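## Task

Nests N1, N2, N3 and N4 each hold one of the plates E01, E07, E10 and E70, and only their ID labels tell which is where. First build a stack in rack S1: E01 at the bottom lying flat on the rack floor, then E07, then E10 on top, each upper plate seated fully in the one below, and every plate's labelled short end toward the rack's front (the side facing the robot). Then release the plates and push the START key on post KP until it latches. Then return all four plates so each sits in its original nest, flat within the locators, with well A1 at the corner marked A1, while START stays latched. Anything held in place only by the robot at the end does not count; release and move the gripper away when finished.

## Robot and tools

Robot: one four-axis SCARA arm (vertical lift, shoulder, elbow, wrist yaw) carrying a level two-finger gripper that cannot tilt. The controlled point, end_effector_position, sits midway between the two rubber pads, 2 to 3 cm behind the fingertips. The fingers point along the gripper's +x axis and close along its y axis. The fingertips never touch even when closed (0.066 m gap remains), so a key is pressed with a single fingertip.

Frames: the scene frame has its origin on the table surface beneath the arm base, +z up, and +y to the left when looking along +x. Result lines report end_effector_position in metres and end_effector_quat_wxyz in this frame; the printed position can be somewhat wrong, more so far from the base. Joint positions lists lift (m, 0.000 to 0.550), shoulder (rad, -2.000 to 2.000), elbow (rad, -2.800 to 2.800), wrist yaw (rad, -12.566 to 12.566), then the pad gap in metres. Keep the elbow at least 0.4 rad away from 0, or the arm may fold and fault.

execute_actions(actions): a list of actions run in sequence. Each action is a table of at most 15 rows, one row per 1/30 s control step; if fewer rows are given, the last row repeats until 15 steps are done. Each row is five numbers in [-1, 1]: dx, dy, dz, rz, opening. The first four are an offset, in the gripper's own axes, from the gripper pose measured when that action began (for the first action of a call, the pose in the latest result of this scene); every row refers to that same starting pose, not to the prior row. Scale: 1.0 equals 0.6 m for dx, dy, dz and 180 degrees for rz; rz rotates about gripper z, from +x toward +y. opening is absolute, not an offset: +1 fully open (0.140 m), -1 closed. Closing from fully open needs at least about 0.6 s. An empty list just returns state and images. Each control step, the commanded pose is clipped to within 70 mm and 16 degrees of the measured pose, and after an action the arm goes no further than the last clipped pose, so large offsets must be spread over several actions. The Hand target line shows where the controller is currently driving.

move(target, speed, blocking): one row of five numbers laid out as above, an offset from the pose in this scene's latest result that shows one, with absolute opening sent at the start. The gripper follows a straight path lasting 0.5 to 10 s (cut off at 10 s), rotating the short way. speed is the top path speed in m/s, 0.002 to 0.5, default 0.25, with turning capped at twice that in rad/s; actual speed can exceed it, especially with a nearly straight arm. The path ignores obstacles, and contact is harder when faster or when the target lies deeper past the contact. The result adds a move: line with the ending (done, off_target, moving, held, fault) and active limits: paced means the sent pose was clipped; held means a check blocked steps, after which the arm may surge. With blocking=false you get a result after 0.5 s; until a result shows the move ended, execute_actions and new moves are refused, so use wait(0) or stop.

wait(seconds): 0 to 10 s, arm keeps its last command; returns early if a running move ends. stop: brakes a running move (needs room, fingers continue). zoom_image(camera, region): camera is cam_head_left, cam_head_right or cam_wrist, region [x0, y0, x1, y1] in pixels of the 504x504 image, at most 504 by 504. finished_scene(scene): ends scene 1 or 2 irreversibly and reports success.

Result lines: grip_measured is the finger opening on the command scale; readings may be off by about 1 mm consistently. To hold something, command about 0.04 below grip_measured (less for a lighter hold). Pad force tops out near 18 N per pad; fast closing can squeeze harder. A pose unreachable line means the clearance check altered or blocked the command. Load limits: lift 52.8 N, shoulder 7.92 N m, elbow 3.96 N m, wrist yaw 1.32 N m, including held weight; reaching one stops the arm for 10 s and discards the rest of the call. Holding loads heats motors: MOTOR HOT from 85 °C, and at 100 °C an OVER-TEMPERATURE FAULT brakes the arm until it cools.

Task rules: on every labelled item, well A1 lies at the labelled short end, in the corner opposite the labelled long side. Never press START (it counts once lit, latched or not) until the three-plate stack is correct and the unlisted plate sits properly in its nest. Setting a plate down with a drop of a few millimetres is fine; a longer fall fails. Loose objects may occasionally get nudged. Never knock or place anything off the table. Avoid slips, slams, hard hits and heavy pushing. Offsets come from the measured pose, so repeating a small offset against something rigid does not press harder, but against something yielding it goes deeper.

Cameras: cam_head_left, cam_head_right (fixed) and cam_wrist (on the hand), all 504x504, with calibration given in pinhole-plus-radial form; fixed cameras may be off by a couple of degrees and millimetres.

Each tool is called after "Call:" by a JSON object that holds its "fn" and its "kwargs".

## Session

I'll start by looking at the scene.

Call:
{"fn": "execute_actions", "kwargs": {"actions": []}}

Scene clock: 0.00 s.
end_effector_position=(+0.7584, +0.1695, +0.3787) grip_measured=+1.00 end_effector_quat_wxyz=(+0.994, +0.000, +0.000, +0.107)
Joint positions: [ 0.374  0.718  2.236 -2.74   0.14 ]
Hand target: +0.758, +0.169, +0.379; +0.994, +0.000, +0.000, +0.107

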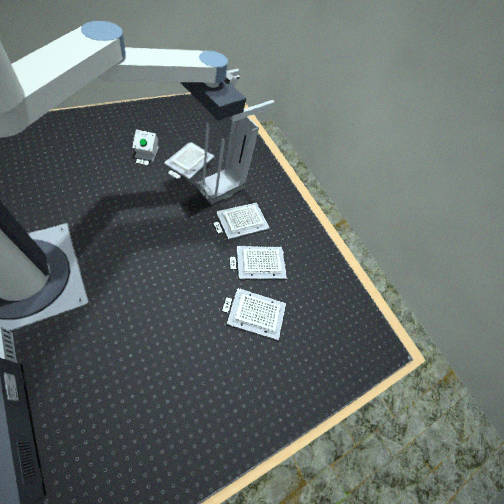

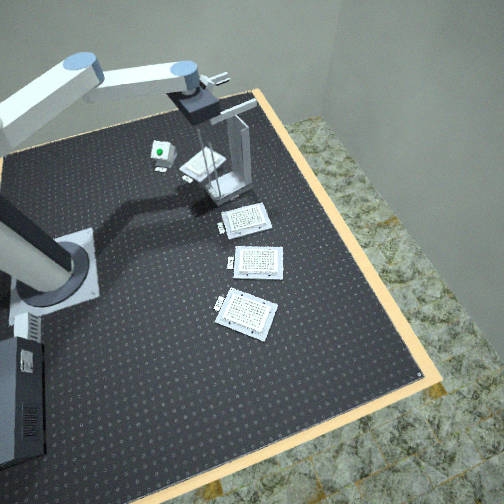

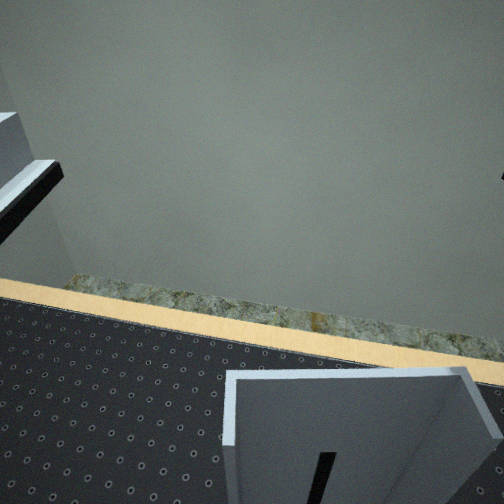

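Call:
{"fn": "zoom_image", "kwargs": {"camera": "cam_head_left", "region": [120, 100, 310, 350]}}

Call:
{"fn": "zoom_image", "kwargs": {"camera": "cam_head_right", "region": [130, 100, 310, 350]}}

Region (120, 100, 310, 350) of cam_head_left's 504x504 image, scaled by 2.016, with more detail than that image has; it fills the left 383 columns of this view, and the rest is white.

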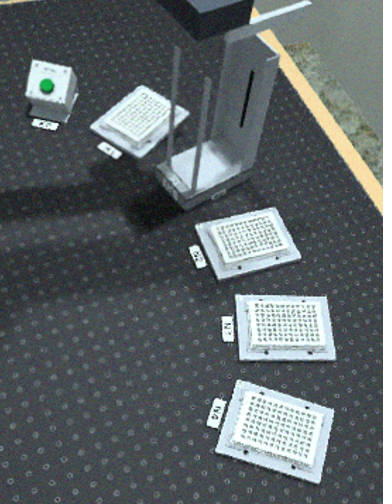

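Region (130, 100, 310, 350) of cam_head_right's 504x504 image, scaled by 2.016, with more detail than that image has; it fills the left 363 columns of this view, and the rest is white.

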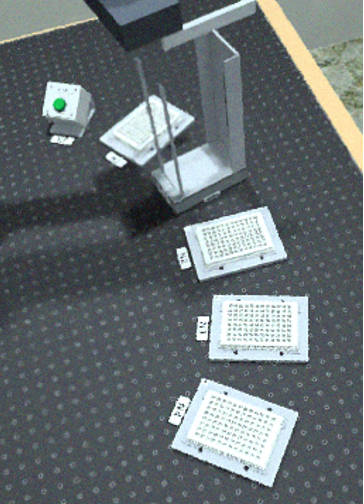

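Call:
{"fn": "zoom_image", "kwargs": {"camera": "cam_head_left", "region": [210, 195, 300, 285]}}

Call:
{"fn": "zoom_image", "kwargs": {"camera": "cam_head_left", "region": [215, 275, 295, 345]}}

Call:
{"fn": "zoom_image", "kwargs": {"camera": "cam_head_left", "region": [125, 120, 265, 210]}}

Region (210, 195, 300, 285) of cam_head_left's 504x504 image, scaled by 5.600, with more detail than that image has.

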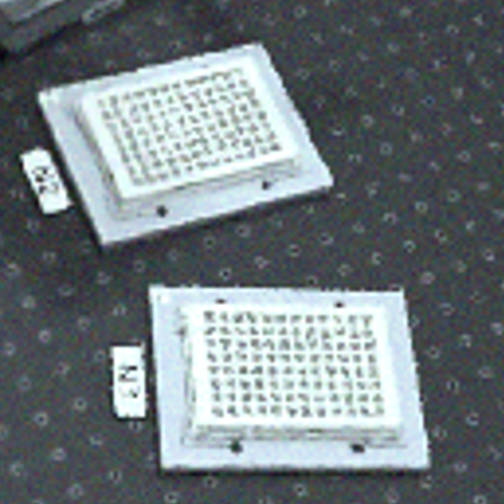

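Region (215, 275, 295, 345) of cam_head_left's 504x504 image, scaled by 6.300, with more detail than that image has; it fills the top 441 rows of this view, and the rest is white.

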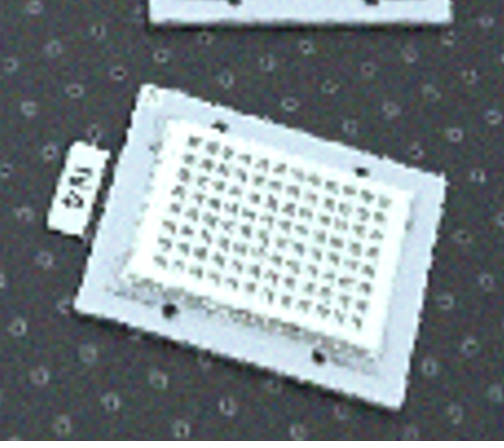

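Region (125, 120, 265, 210) of cam_head_left's 504x504 image, scaled by 3.600, with more detail than that image has; it fills the top 324 rows of this view, and the rest is white.

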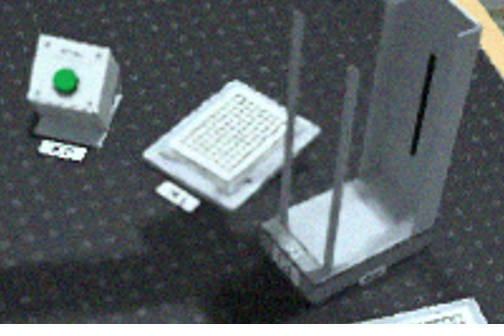

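Call:
{"fn": "move", "kwargs": {"target": [-0.46, -0.19, -0.05, -0.0683, 1], "speed": 0.4}}

Scene clock: 73.40 s.
end_effector_position=(+0.5130, -0.0010, +0.3487) grip_measured=+1.00 end_effector_quat_wxyz=(+1.000, +0.000, +0.000, -0.000)
Joint positions: [ 0.344  0.994  0.767 -1.761  0.14 ]
Hand target: +0.513, -0.001, +0.349; +1.000, +0.000, +0.000, +0.000
Off the commanded pose: 0.000 m, 0 deg.
move: done; limits=paced
camera_calibration (this result's frames):
cam_wrist: T_world_to_cam=[[0.00507642, -0.999986, -0.0014632, 0.00694565], [-0.601046, -0.00188178, -0.799212, 0.574847], [0.799198, 0.00493659, -0.601047, -0.104537], [0, 0, 0, 1]] pos_world=[0.42902, 0.00854335, 0.396603]

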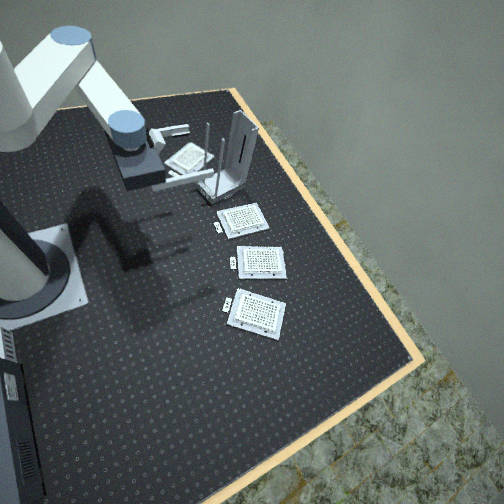

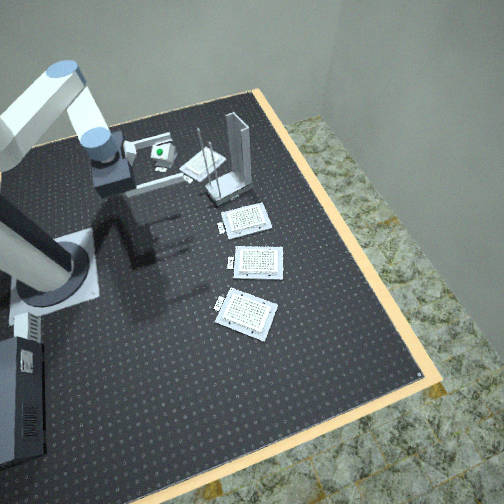

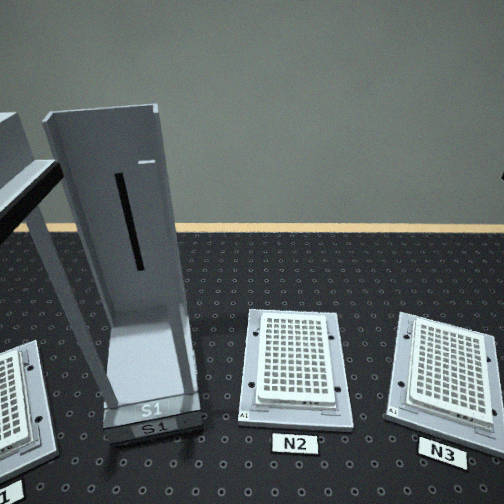

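Call:
{"fn": "zoom_image", "kwargs": {"camera": "cam_wrist", "region": [230, 300, 370, 440]}}

Call:
{"fn": "zoom_image", "kwargs": {"camera": "cam_wrist", "region": [380, 300, 504, 460]}}

Region (230, 300, 370, 440) of cam_wrist's 504x504 image, scaled by 3.600, with more detail than that image has.

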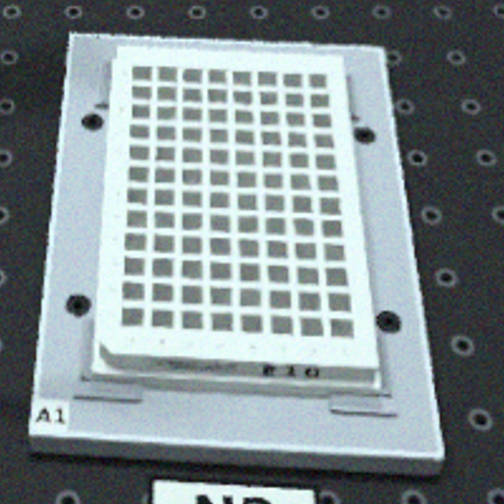

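Region (380, 300, 504, 460) of cam_wrist's 504x504 image, scaled by 3.150, with more detail than that image has; it fills the left 391 columns of this view, and the rest is white.

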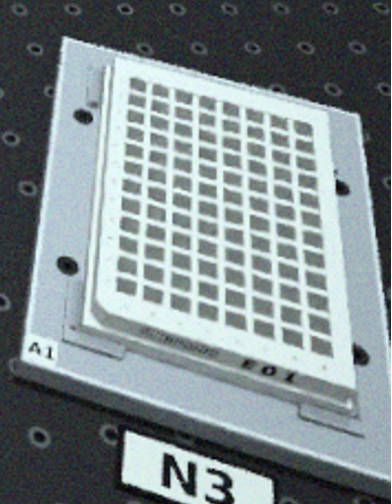

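Call:
{"fn": "zoom_image", "kwargs": {"camera": "cam_wrist", "region": [250, 385, 350, 420]}}

Call:
{"fn": "zoom_image", "kwargs": {"camera": "cam_wrist", "region": [400, 390, 500, 440]}}

Region (250, 385, 350, 420) of cam_wrist's 504x504 image, scaled by 5.040, with more detail than that image has; it fills the top 176 rows of this view, and the rest is white.

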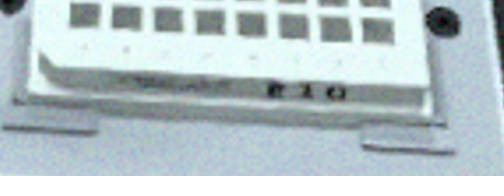

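Region (400, 390, 500, 440) of cam_wrist's 504x504 image, scaled by 5.040, with more detail than that image has.

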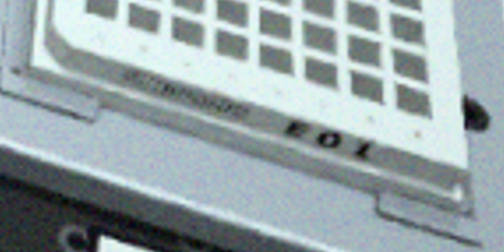

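Call:
{"fn": "move", "kwargs": {"target": [-0.0283, -0.3908, -0.4145, -0.1389, 1], "speed": 0.4}}

Scene clock: 104.77 s.
end_effector_position=(+0.4961, -0.2354, +0.0999) grip_measured=+1.00 end_effector_quat_wxyz=(+0.976, +0.000, +0.000, -0.217)
Joint positions: [ 0.095  0.178  1.047 -1.662  0.14 ]
Hand target: +0.496, -0.235, +0.100; +0.976, +0.000, +0.000, -0.217
Off the commanded pose: 0.000 m, 0 deg.
move: done
camera_calibration (this result's frames):
cam_wrist: T_world_to_cam=[[-0.417815, -0.908531, -0.0014632, 0.00360623], [-0.545582, 0.25219, -0.799212, 0.397739], [0.726478, -0.333125, -0.601047, -0.282905], [0, 0, 0, 1]] pos_world=[0.42403, -0.191272, 0.147844]

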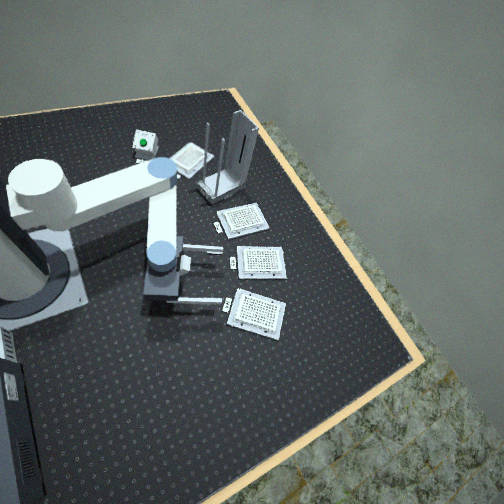

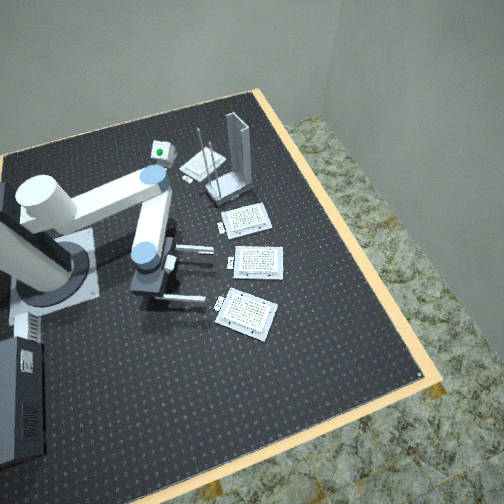

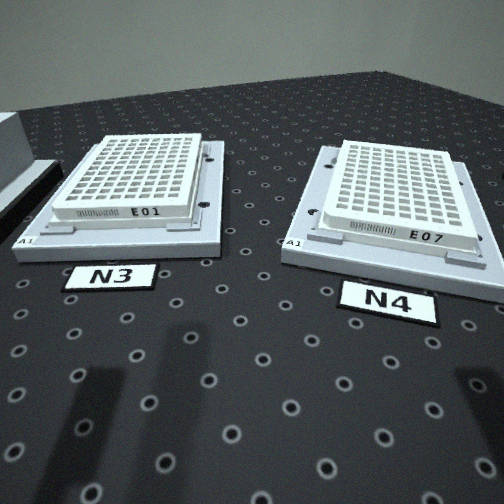

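Call:
{"fn": "zoom_image", "kwargs": {"camera": "cam_wrist", "region": [0, 120, 240, 300]}}

Call:
{"fn": "zoom_image", "kwargs": {"camera": "cam_wrist", "region": [264, 125, 504, 325]}}

Region (0, 120, 240, 300) of cam_wrist's 504x504 image, scaled by 2.100, with more detail than that image has; it fills the top 378 rows of this view, and the rest is white.

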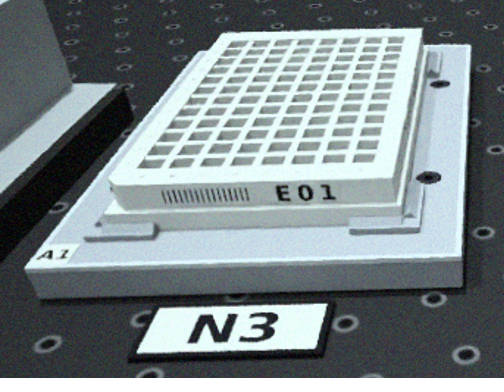

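Region (264, 125, 504, 325) of cam_wrist's 504x504 image, scaled by 2.100, with more detail than that image has.

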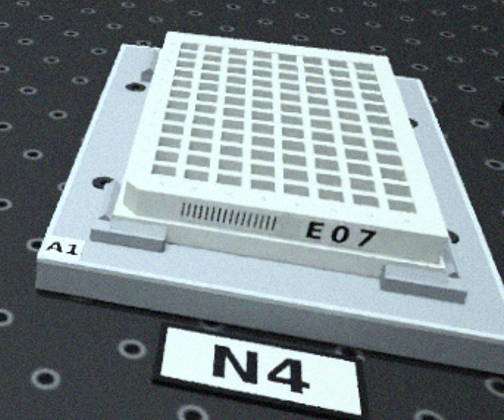

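Call:
{"fn": "move", "kwargs": {"target": [0.2012, 0.1527, -0.05, 0.0165, -0.08], "speed": 0.3}}

Scene clock: 150.87 s.
end_effector_position=(+0.6443, -0.2032, +0.0699) grip_measured=-0.08 end_effector_quat_wxyz=(+0.982, +0.000, +0.000, -0.191)
Joint positions: [ 0.065  0.284  1.586 -2.254  0.1  ]
Hand target: +0.644, -0.203, +0.070; +0.982, +0.000, +0.000, -0.191
Off the commanded pose: 0.000 m, 0 deg.
move: done
camera_calibration (this result's frames):
cam_wrist: T_world_to_cam=[[-0.36963, -0.929178, -0.0014632, 0.0594467], [-0.558049, 0.223252, -0.799212, 0.448637], [0.742937, -0.294597, -0.601047, -0.40069], [0, 0, 0, 1]] pos_world=[0.570022, -0.162965, 0.117809]

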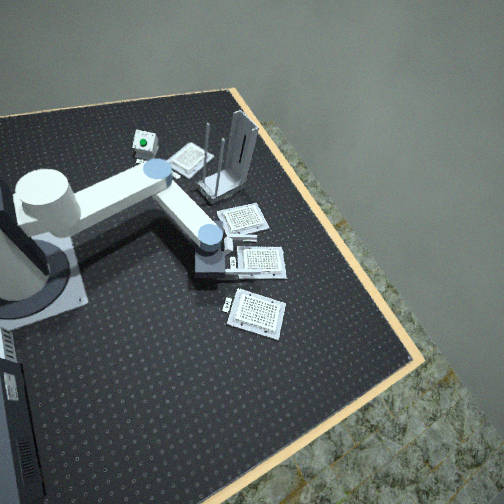

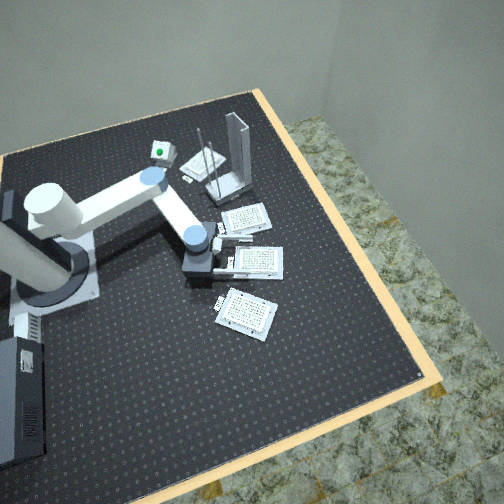

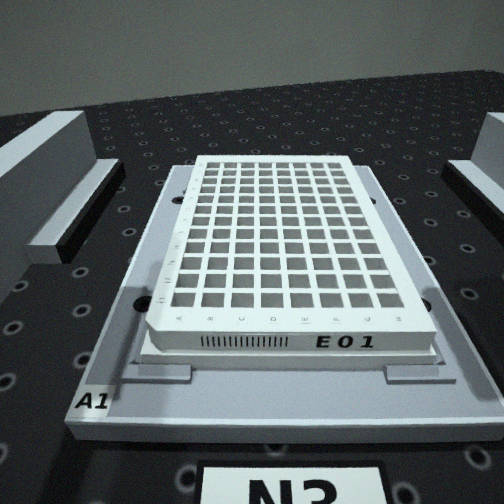

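Call:
{"fn": "zoom_image", "kwargs": {"camera": "cam_wrist", "region": [60, 290, 260, 450]}}

Call:
{"fn": "zoom_image", "kwargs": {"camera": "cam_wrist", "region": [304, 290, 504, 450]}}

Call:
{"fn": "zoom_image", "kwargs": {"camera": "cam_wrist", "region": [160, 140, 390, 220]}}

Region (60, 290, 260, 450) of cam_wrist's 504x504 image, scaled by 2.520, with more detail than that image has; it fills the top 403 rows of this view, and the rest is white.

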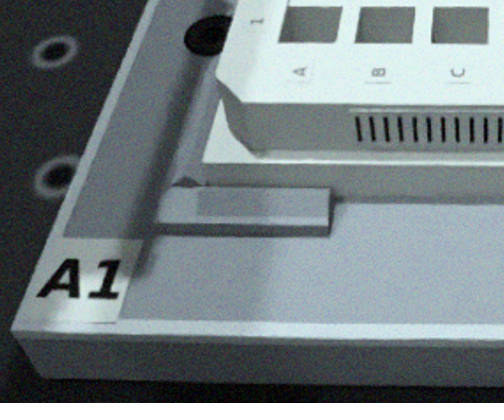

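Region (304, 290, 504, 450) of cam_wrist's 504x504 image, scaled by 2.520, with more detail than that image has; it fills the top 403 rows of this view, and the rest is white.

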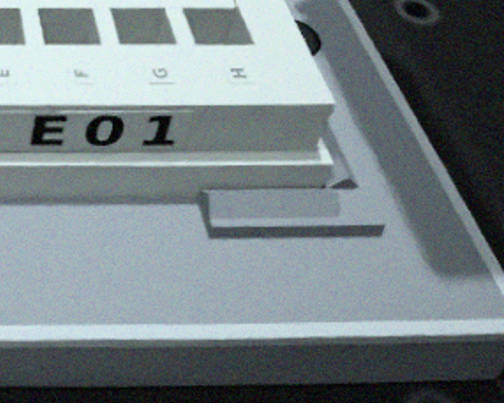

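Region (160, 140, 390, 220) of cam_wrist's 504x504 image, scaled by 2.191, with more detail than that image has; it fills the top 175 rows of this view, and the rest is white.

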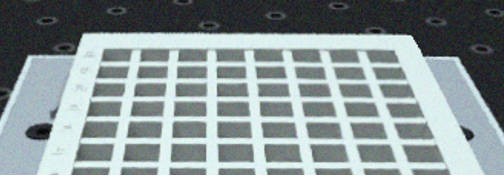

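Call:
{"fn": "move", "kwargs": {"target": [0.0777, -0.0015, -0.0593, 0, -0.08], "speed": 0.12}}

Scene clock: 178.37 s.
end_effector_position=(+0.6873, -0.2215, +0.0343) grip_measured=-0.08 end_effector_quat_wxyz=(+0.982, +0.000, +0.000, -0.191)
Joint positions: [ 0.029  0.165  1.864 -2.413  0.1  ]
Hand target: +0.687, -0.222, +0.034; +0.982, +0.000, +0.000, -0.191
Off the commanded pose: 0.000 m, 0 deg.
move: done
camera_calibration (this result's frames):
cam_wrist: T_world_to_cam=[[-0.369435, -0.929255, -0.0014632, 0.0581104], [-0.558096, 0.223135, -0.799212, 0.448188], [0.742999, -0.29444, -0.601047, -0.459385], [0, 0, 0, 1]] pos_world=[0.612922, -0.181268, 0.0821702]

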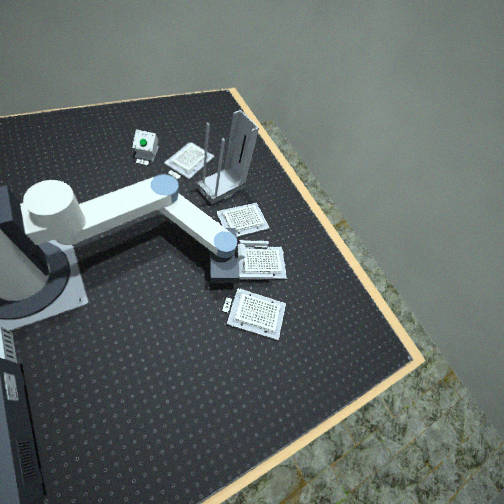

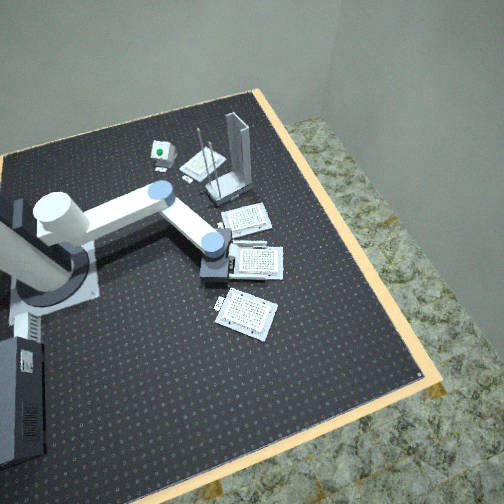

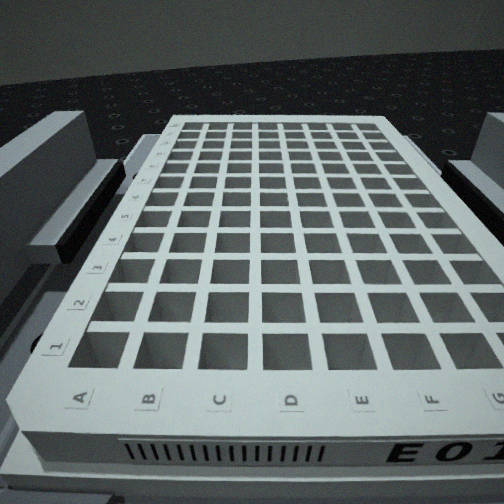

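Call:
{"fn": "execute_actions", "kwargs": {"actions": [[[0,0,0,0,-0.15],[0,0,0,0,-0.2],[0,0,0,0,-0.25],[0,0,0,0,-0.3],[0,0,0,0,-0.35],[0,0,0,0,-0.4],[0,0,0,0,-0.44],[0,0,0,0,-0.47],[0,0,0,0,-0.49],[0,0,0,0,-0.5],[0,0,0,0,-0.51],[0,0,0,0,-0.52],[0,0,0,0,-0.53],[0,0,0,0,-0.54],[0,0,0,0,-0.55]],[[0,0,0,0,-0.56],[0,0,0,0,-0.57],[0,0,0,0,-0.58],[0,0,0,0,-0.59],[0,0,0,0,-0.60],[0,0,0,0,-0.61],[0,0,0,0,-0.62]]]}}

Scene clock: 183.30 s.
end_effector_position=(+0.6873, -0.2215, +0.0343) grip_measured=-0.56 end_effector_quat_wxyz=(+0.982, +0.000, +0.000, -0.191)
Joint positions: [ 0.029  0.165  1.864 -2.413  0.082]
Hand target: +0.687, -0.222, +0.034; +0.982, +0.000, +0.000, -0.191
Off the commanded pose: 0.000 m, 0 deg.
camera_calibration (this result's frames):
cam_wrist: T_world_to_cam=[[-0.369436, -0.929255, -0.0014632, 0.0581111], [-0.558095, 0.223136, -0.799212, 0.448188], [0.742999, -0.294441, -0.601047, -0.459384], [0, 0, 0, 1]] pos_world=[0.612922, -0.181268, 0.082171]

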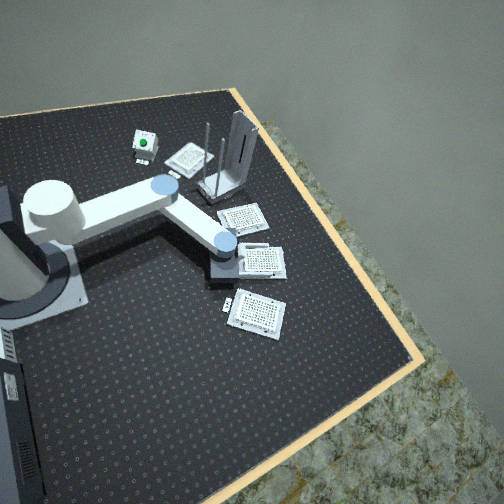

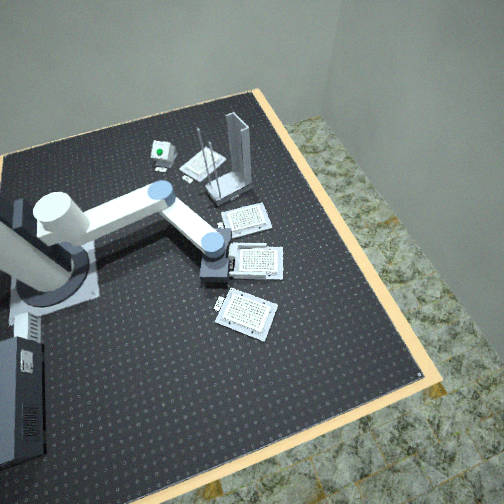

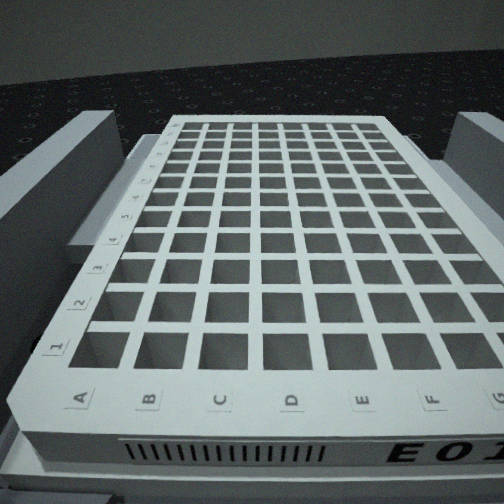

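Call:
{"fn": "move", "kwargs": {"target": [0, 0, 0.04, 0, -0.61], "speed": 0.06}}

Scene clock: 204.37 s.
end_effector_position=(+0.6873, -0.2215, +0.0583) grip_measured=-0.56 end_effector_quat_wxyz=(+0.982, +0.000, +0.000, -0.191)
Joint positions: [ 0.053  0.165  1.864 -2.413  0.082]
Hand target: +0.687, -0.222, +0.058; +0.982, +0.000, +0.000, -0.191
Off the commanded pose: 0.000 m, 0 deg.
move: done
camera_calibration (this result's frames):
cam_wrist: T_world_to_cam=[[-0.369426, -0.929259, -0.0014632, 0.0581421], [-0.558098, 0.22313, -0.799212, 0.467408], [0.743002, -0.294433, -0.601047, -0.444933], [0, 0, 0, 1]] pos_world=[0.612924, -0.181267, 0.106218]

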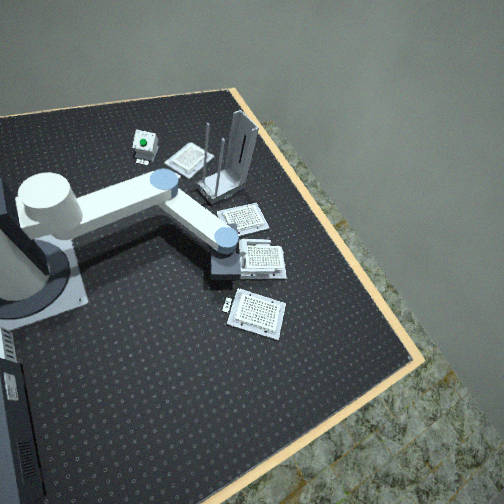

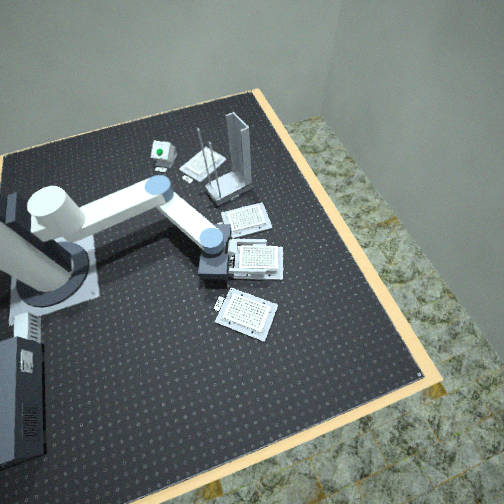

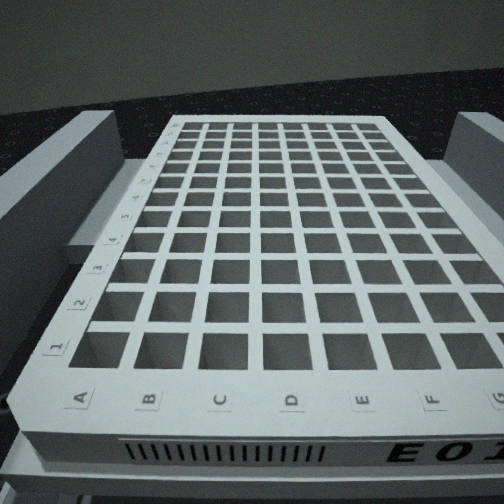

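Call:
{"fn": "move", "kwargs": {"target": [-0.42225, 0.38695, 0.38617, 0.19483, -0.61], "speed": 0.3}}

Scene clock: 209.70 s.
end_effector_position=(+0.5391, +0.0886, +0.2901) grip_measured=-0.56 end_effector_quat_wxyz=(+0.993, +0.000, +0.000, +0.114)
Joint positions: [ 0.285  1.2    0.925 -1.896  0.082]
Hand target: +0.539, +0.088, +0.290; +0.993, +0.000, +0.000, +0.114
Off the commanded pose: 0.000 m, 0 deg.
move: done
camera_calibration (this result's frames):
cam_wrist: T_world_to_cam=[[0.232211, -0.972664, -0.0014632, -0.0285301], [-0.58489, -0.138433, -0.799212, 0.547216], [0.777163, 0.186442, -0.601047, -0.165268], [0, 0, 0, 1]] pos_world=[0.455126, 0.0788153, 0.337966]

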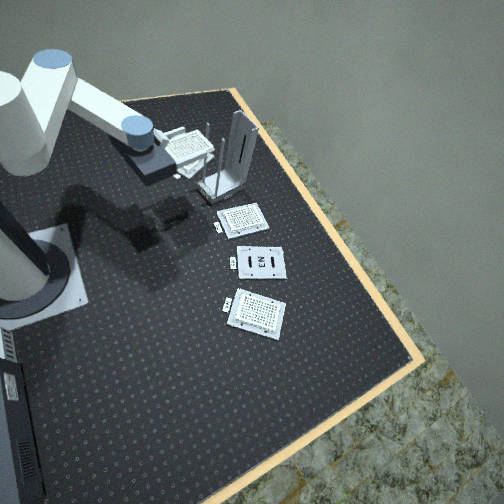

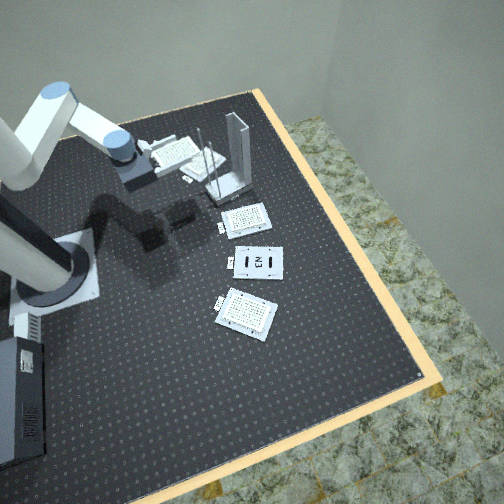

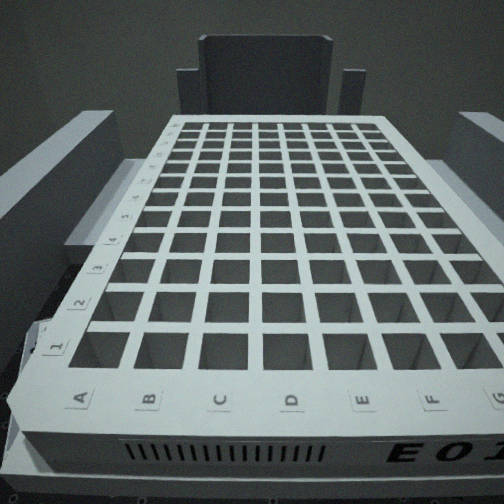

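Call:
{"fn": "zoom_image", "kwargs": {"camera": "cam_wrist", "region": [160, 20, 400, 130]}}

Region (160, 20, 400, 130) of cam_wrist's 504x504 image, scaled by 2.100, with more detail than that image has; it fills the top 231 rows of this view, and the rest is white.

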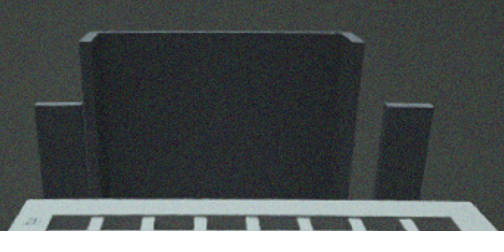

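Call:
{"fn": "move", "kwargs": {"target": [0.0467, 0.0023, 0, 0, -0.61], "speed": 0.06}}

Call:
{"fn": "zoom_image", "kwargs": {"camera": "cam_wrist", "region": [150, 20, 410, 130]}}

Scene clock: 244.27 s.
end_effector_position=(+0.5661, +0.0965, +0.2901) grip_measured=-0.56 end_effector_quat_wxyz=(+0.993, +0.000, +0.000, +0.114)
Joint positions: [ 0.285  1.162  1.05  -1.982  0.082]
Hand target: +0.566, +0.096, +0.290; +0.993, +0.000, +0.000, +0.114
Off the commanded pose: 0.000 m, 0 deg.
move: done
camera_calibration (this result's frames):
cam_wrist: T_world_to_cam=[[0.232759, -0.972533, -0.0014632, -0.0274988], [-0.584812, -0.138762, -0.799212, 0.564075], [0.777058, 0.186879, -0.601047, -0.187691], [0, 0, 0, 1]] pos_world=[0.482126, 0.0866042, 0.337964]

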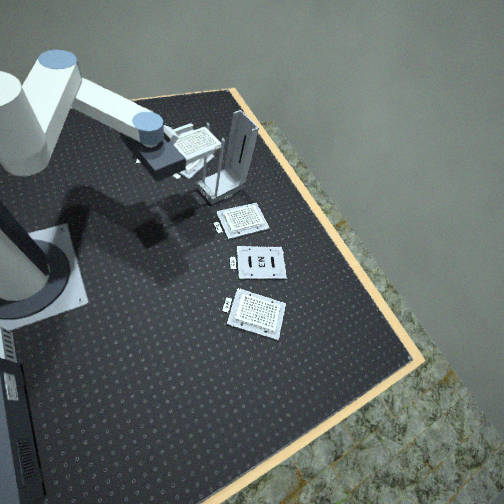

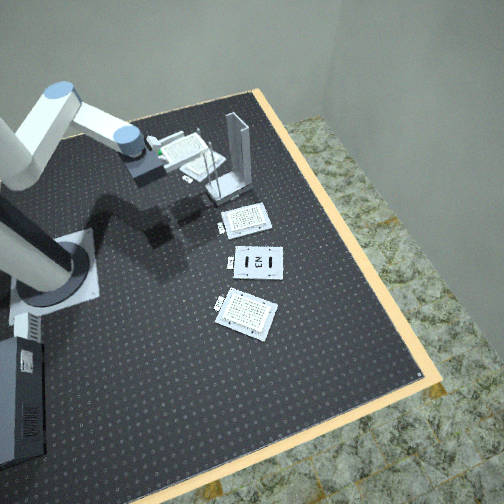

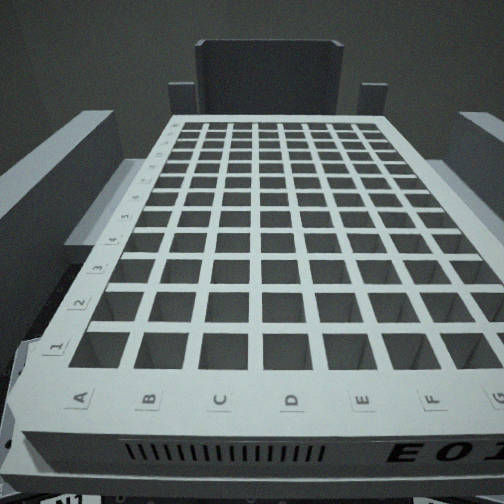

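Region (150, 20, 410, 130) of cam_wrist's 504x504 image, scaled by 1.938, with more detail than that image has; it fills the top 213 rows of this view, and the rest is white.

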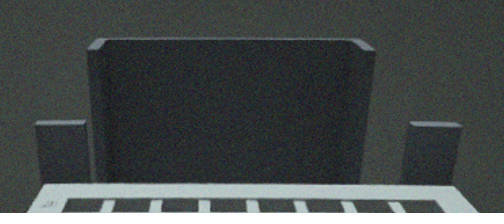

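Call:
{"fn": "execute_actions", "kwargs": {"actions": [[[0.00167,0,0,0,-0.61]],[[0.00167,0,0,0,-0.61]],[[0.00167,0,0,0,-0.61]],[[0.00167,0,0,0,-0.61]],[[0.00167,0,0,0,-0.61]],[[0.00167,0,0,0,-0.61]],[[0.00167,0,0,0,-0.61]],[[0.00167,0,0,0,-0.61]]]}}

Scene clock: 257.87 s.
end_effector_position=(+0.5718, +0.0982, +0.2901) grip_measured=-0.56 end_effector_quat_wxyz=(+0.993, +0.000, +0.000, +0.116)
Joint positions: [ 0.285  1.152  1.076 -1.996  0.082]
Hand target: +0.573, +0.098, +0.290; +0.993, +0.000, +0.000, +0.116
Off the commanded pose: 0.001 m, 0 deg.
camera_calibration (this result's frames):
cam_wrist: T_world_to_cam=[[0.23593, -0.971769, -0.0014632, -0.0290646], [-0.584356, -0.140669, -0.799212, 0.56756], [0.776444, 0.189413, -0.601047, -0.192321], [0, 0, 0, 1]] pos_world=[0.487841, 0.0880218, 0.337964]

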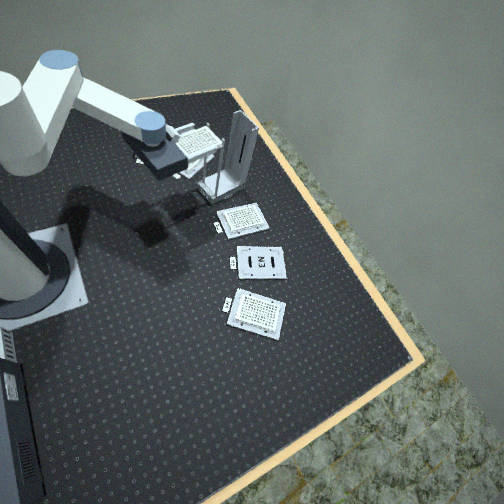

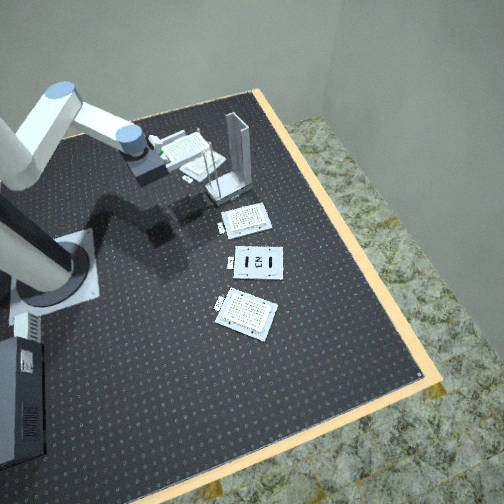

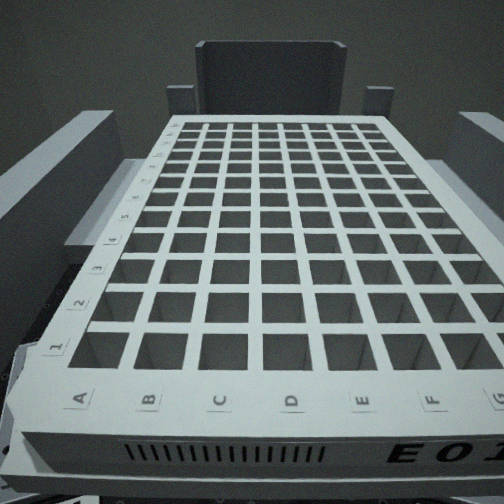

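Call:
{"fn": "execute_actions", "kwargs": {"actions": [[[0.00167,0,0,0,-0.61]],[[0.00167,0,0,0,-0.61]]]}}

Call:
{"fn": "zoom_image", "kwargs": {"camera": "cam_wrist", "region": [150, 20, 410, 130]}}

Scene clock: 261.20 s.
end_effector_position=(+0.5718, +0.0981, +0.2901) grip_measured=-0.56 end_effector_quat_wxyz=(+0.993, +0.000, +0.000, +0.116)
Joint positions: [ 0.285  1.152  1.076 -1.995  0.082]
Hand target: +0.573, +0.098, +0.290; +0.993, +0.000, +0.000, +0.116
Off the commanded pose: 0.001 m, 0 deg.
camera_calibration (this result's frames):
cam_wrist: T_world_to_cam=[[0.236441, -0.971645, -0.0014632, -0.0293934], [-0.584282, -0.140976, -0.799212, 0.567548], [0.776344, 0.189821, -0.601047, -0.192304], [0, 0, 0, 1]] pos_world=[0.487852, 0.0879541, 0.337964]

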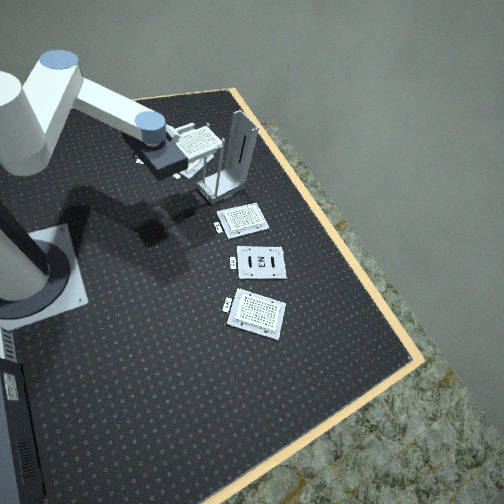

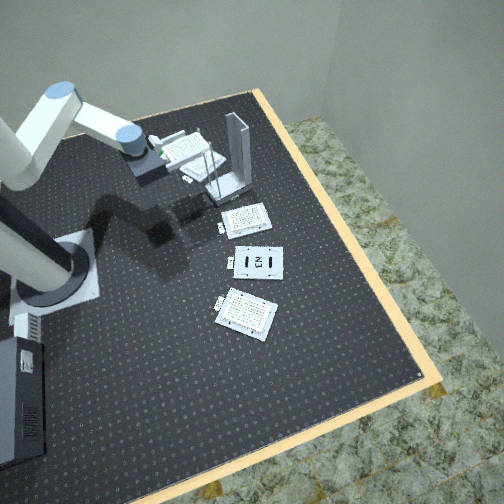

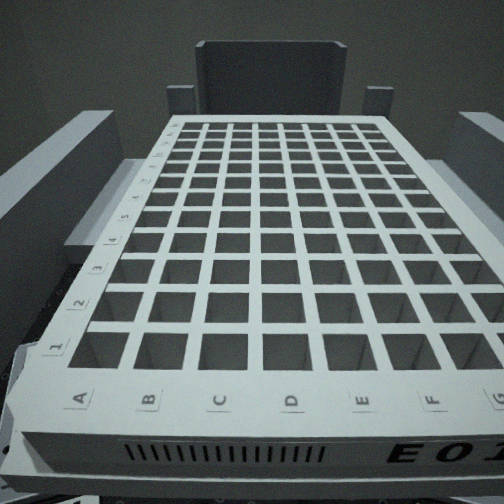

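Region (150, 20, 410, 130) of cam_wrist's 504x504 image, scaled by 1.938, with more detail than that image has; it fills the top 213 rows of this view, and the rest is white.

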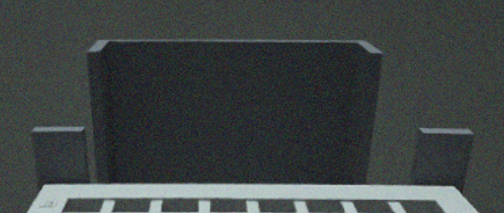

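Call:
{"fn": "zoom_image", "kwargs": {"camera": "cam_wrist", "region": [160, 30, 230, 120]}}

Call:
{"fn": "zoom_image", "kwargs": {"camera": "cam_wrist", "region": [325, 30, 400, 120]}}

Region (160, 30, 230, 120) of cam_wrist's 504x504 image, scaled by 5.600, with more detail than that image has.

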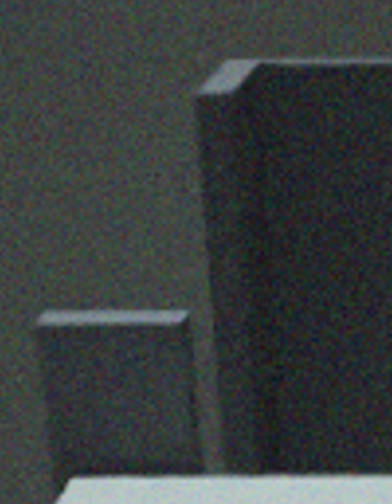

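Region (325, 30, 400, 120) of cam_wrist's 504x504 image, scaled by 5.600, with more detail than that image has.

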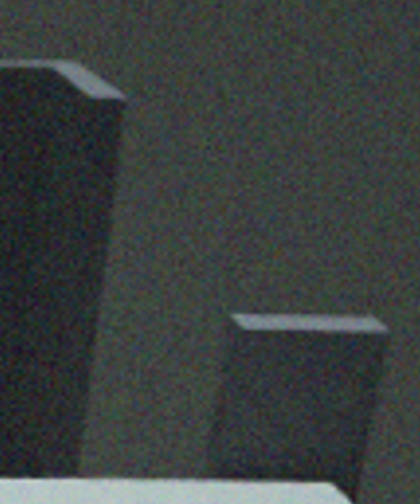

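Call:
{"fn": "execute_actions", "kwargs": {"actions": [[[-0.007,0,0,0,-0.61]],[[0,0,0.01,0,-0.61],[0,0,0.02,0,-0.61],[0,0,0.03,0,-0.61],[0,0,0.04,0,-0.61],[0,0,0.048,0,-0.61],[0,0,0.0533,0,-0.61]]]}}

Scene clock: 295.20 s.
end_effector_position=(+0.5677, +0.0972, +0.3221) grip_measured=-0.56 end_effector_quat_wxyz=(+0.993, +0.000, +0.000, +0.116)
Joint positions: [ 0.317  1.159  1.057 -1.983  0.082]
Hand target: +0.568, +0.097, +0.322; +0.993, +0.000, +0.000, +0.116
Off the commanded pose: 0.000 m, 0 deg.
camera_calibration (this result's frames):
cam_wrist: T_world_to_cam=[[0.236222, -0.971698, -0.0014632, -0.0291959], [-0.584314, -0.140845, -0.799212, 0.590605], [0.776387, 0.189647, -0.601047, -0.16968], [0, 0, 0, 1]] pos_world=[0.483732, 0.0869932, 0.369991]

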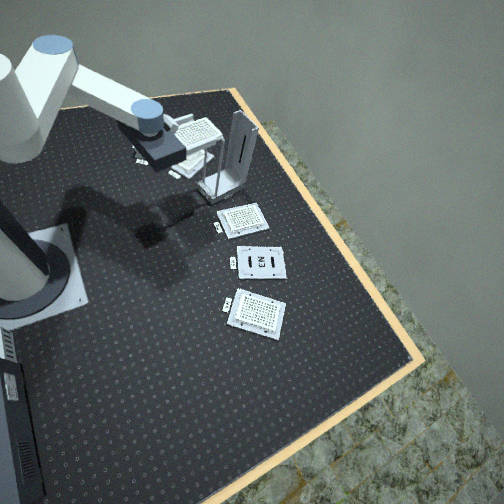

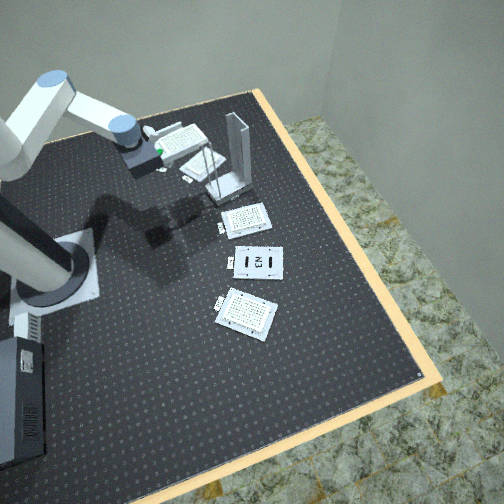

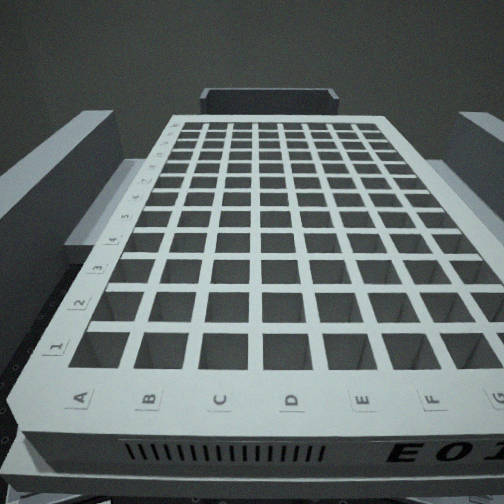

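Call:
{"fn": "zoom_image", "kwargs": {"camera": "cam_wrist", "region": [190, 80, 270, 125]}}

Call:
{"fn": "zoom_image", "kwargs": {"camera": "cam_wrist", "region": [270, 80, 350, 125]}}

Region (190, 80, 270, 125) of cam_wrist's 504x504 image, scaled by 6.300, with more detail than that image has; it fills the top 284 rows of this view, and the rest is white.

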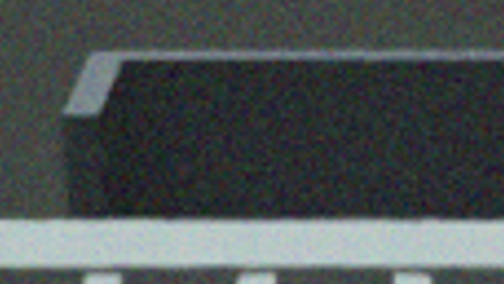

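Region (270, 80, 350, 125) of cam_wrist's 504x504 image, scaled by 6.300, with more detail than that image has; it fills the top 284 rows of this view, and the rest is white.

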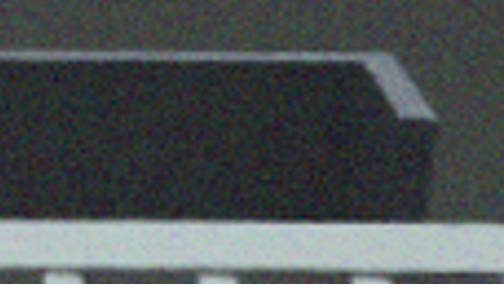

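Call:
{"fn": "move", "kwargs": {"target": [0.2278, -0.0018, 0, -0.0014, -0.61], "speed": 0.15}}

Scene clock: 313.90 s.
end_effector_position=(+0.7009, +0.1277, +0.3221) grip_measured=-0.56 end_effector_quat_wxyz=(+0.993, +0.000, +0.000, +0.114)
Joint positions: [ 0.317  0.87   1.758 -2.399  0.082]
Hand target: +0.701, +0.128, +0.322; +0.993, +0.000, +0.000, +0.114
Off the commanded pose: 0.000 m, 0 deg.
move: done
camera_calibration (this result's frames):
cam_wrist: T_world_to_cam=[[0.232161, -0.972676, -0.0014632, -0.0279965], [-0.584897, -0.138402, -0.799212, 0.672882], [0.777172, 0.186401, -0.601047, -0.279088], [0, 0, 0, 1]] pos_world=[0.616966, 0.117919, 0.36999]

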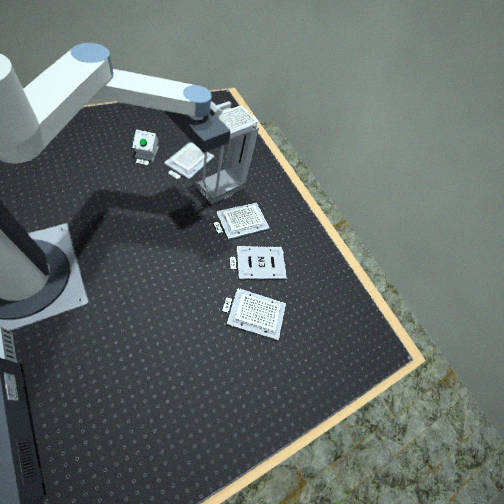

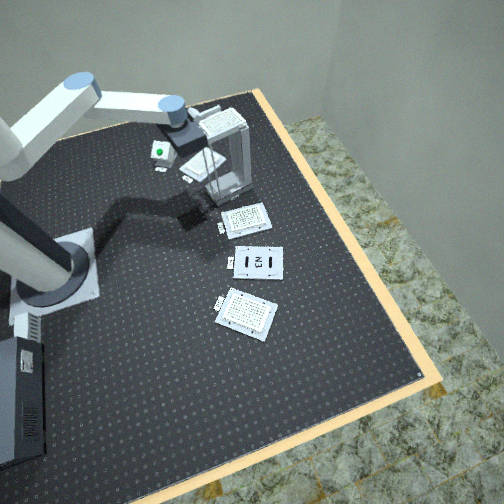

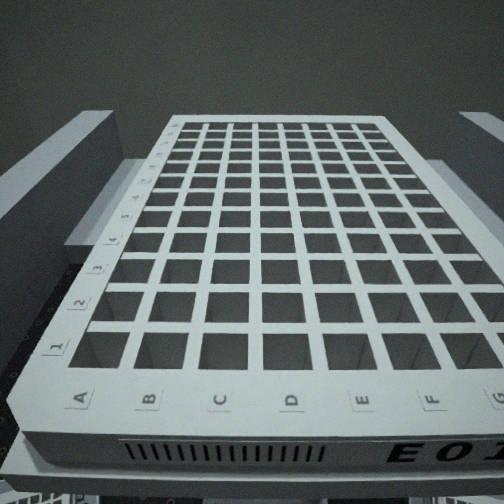

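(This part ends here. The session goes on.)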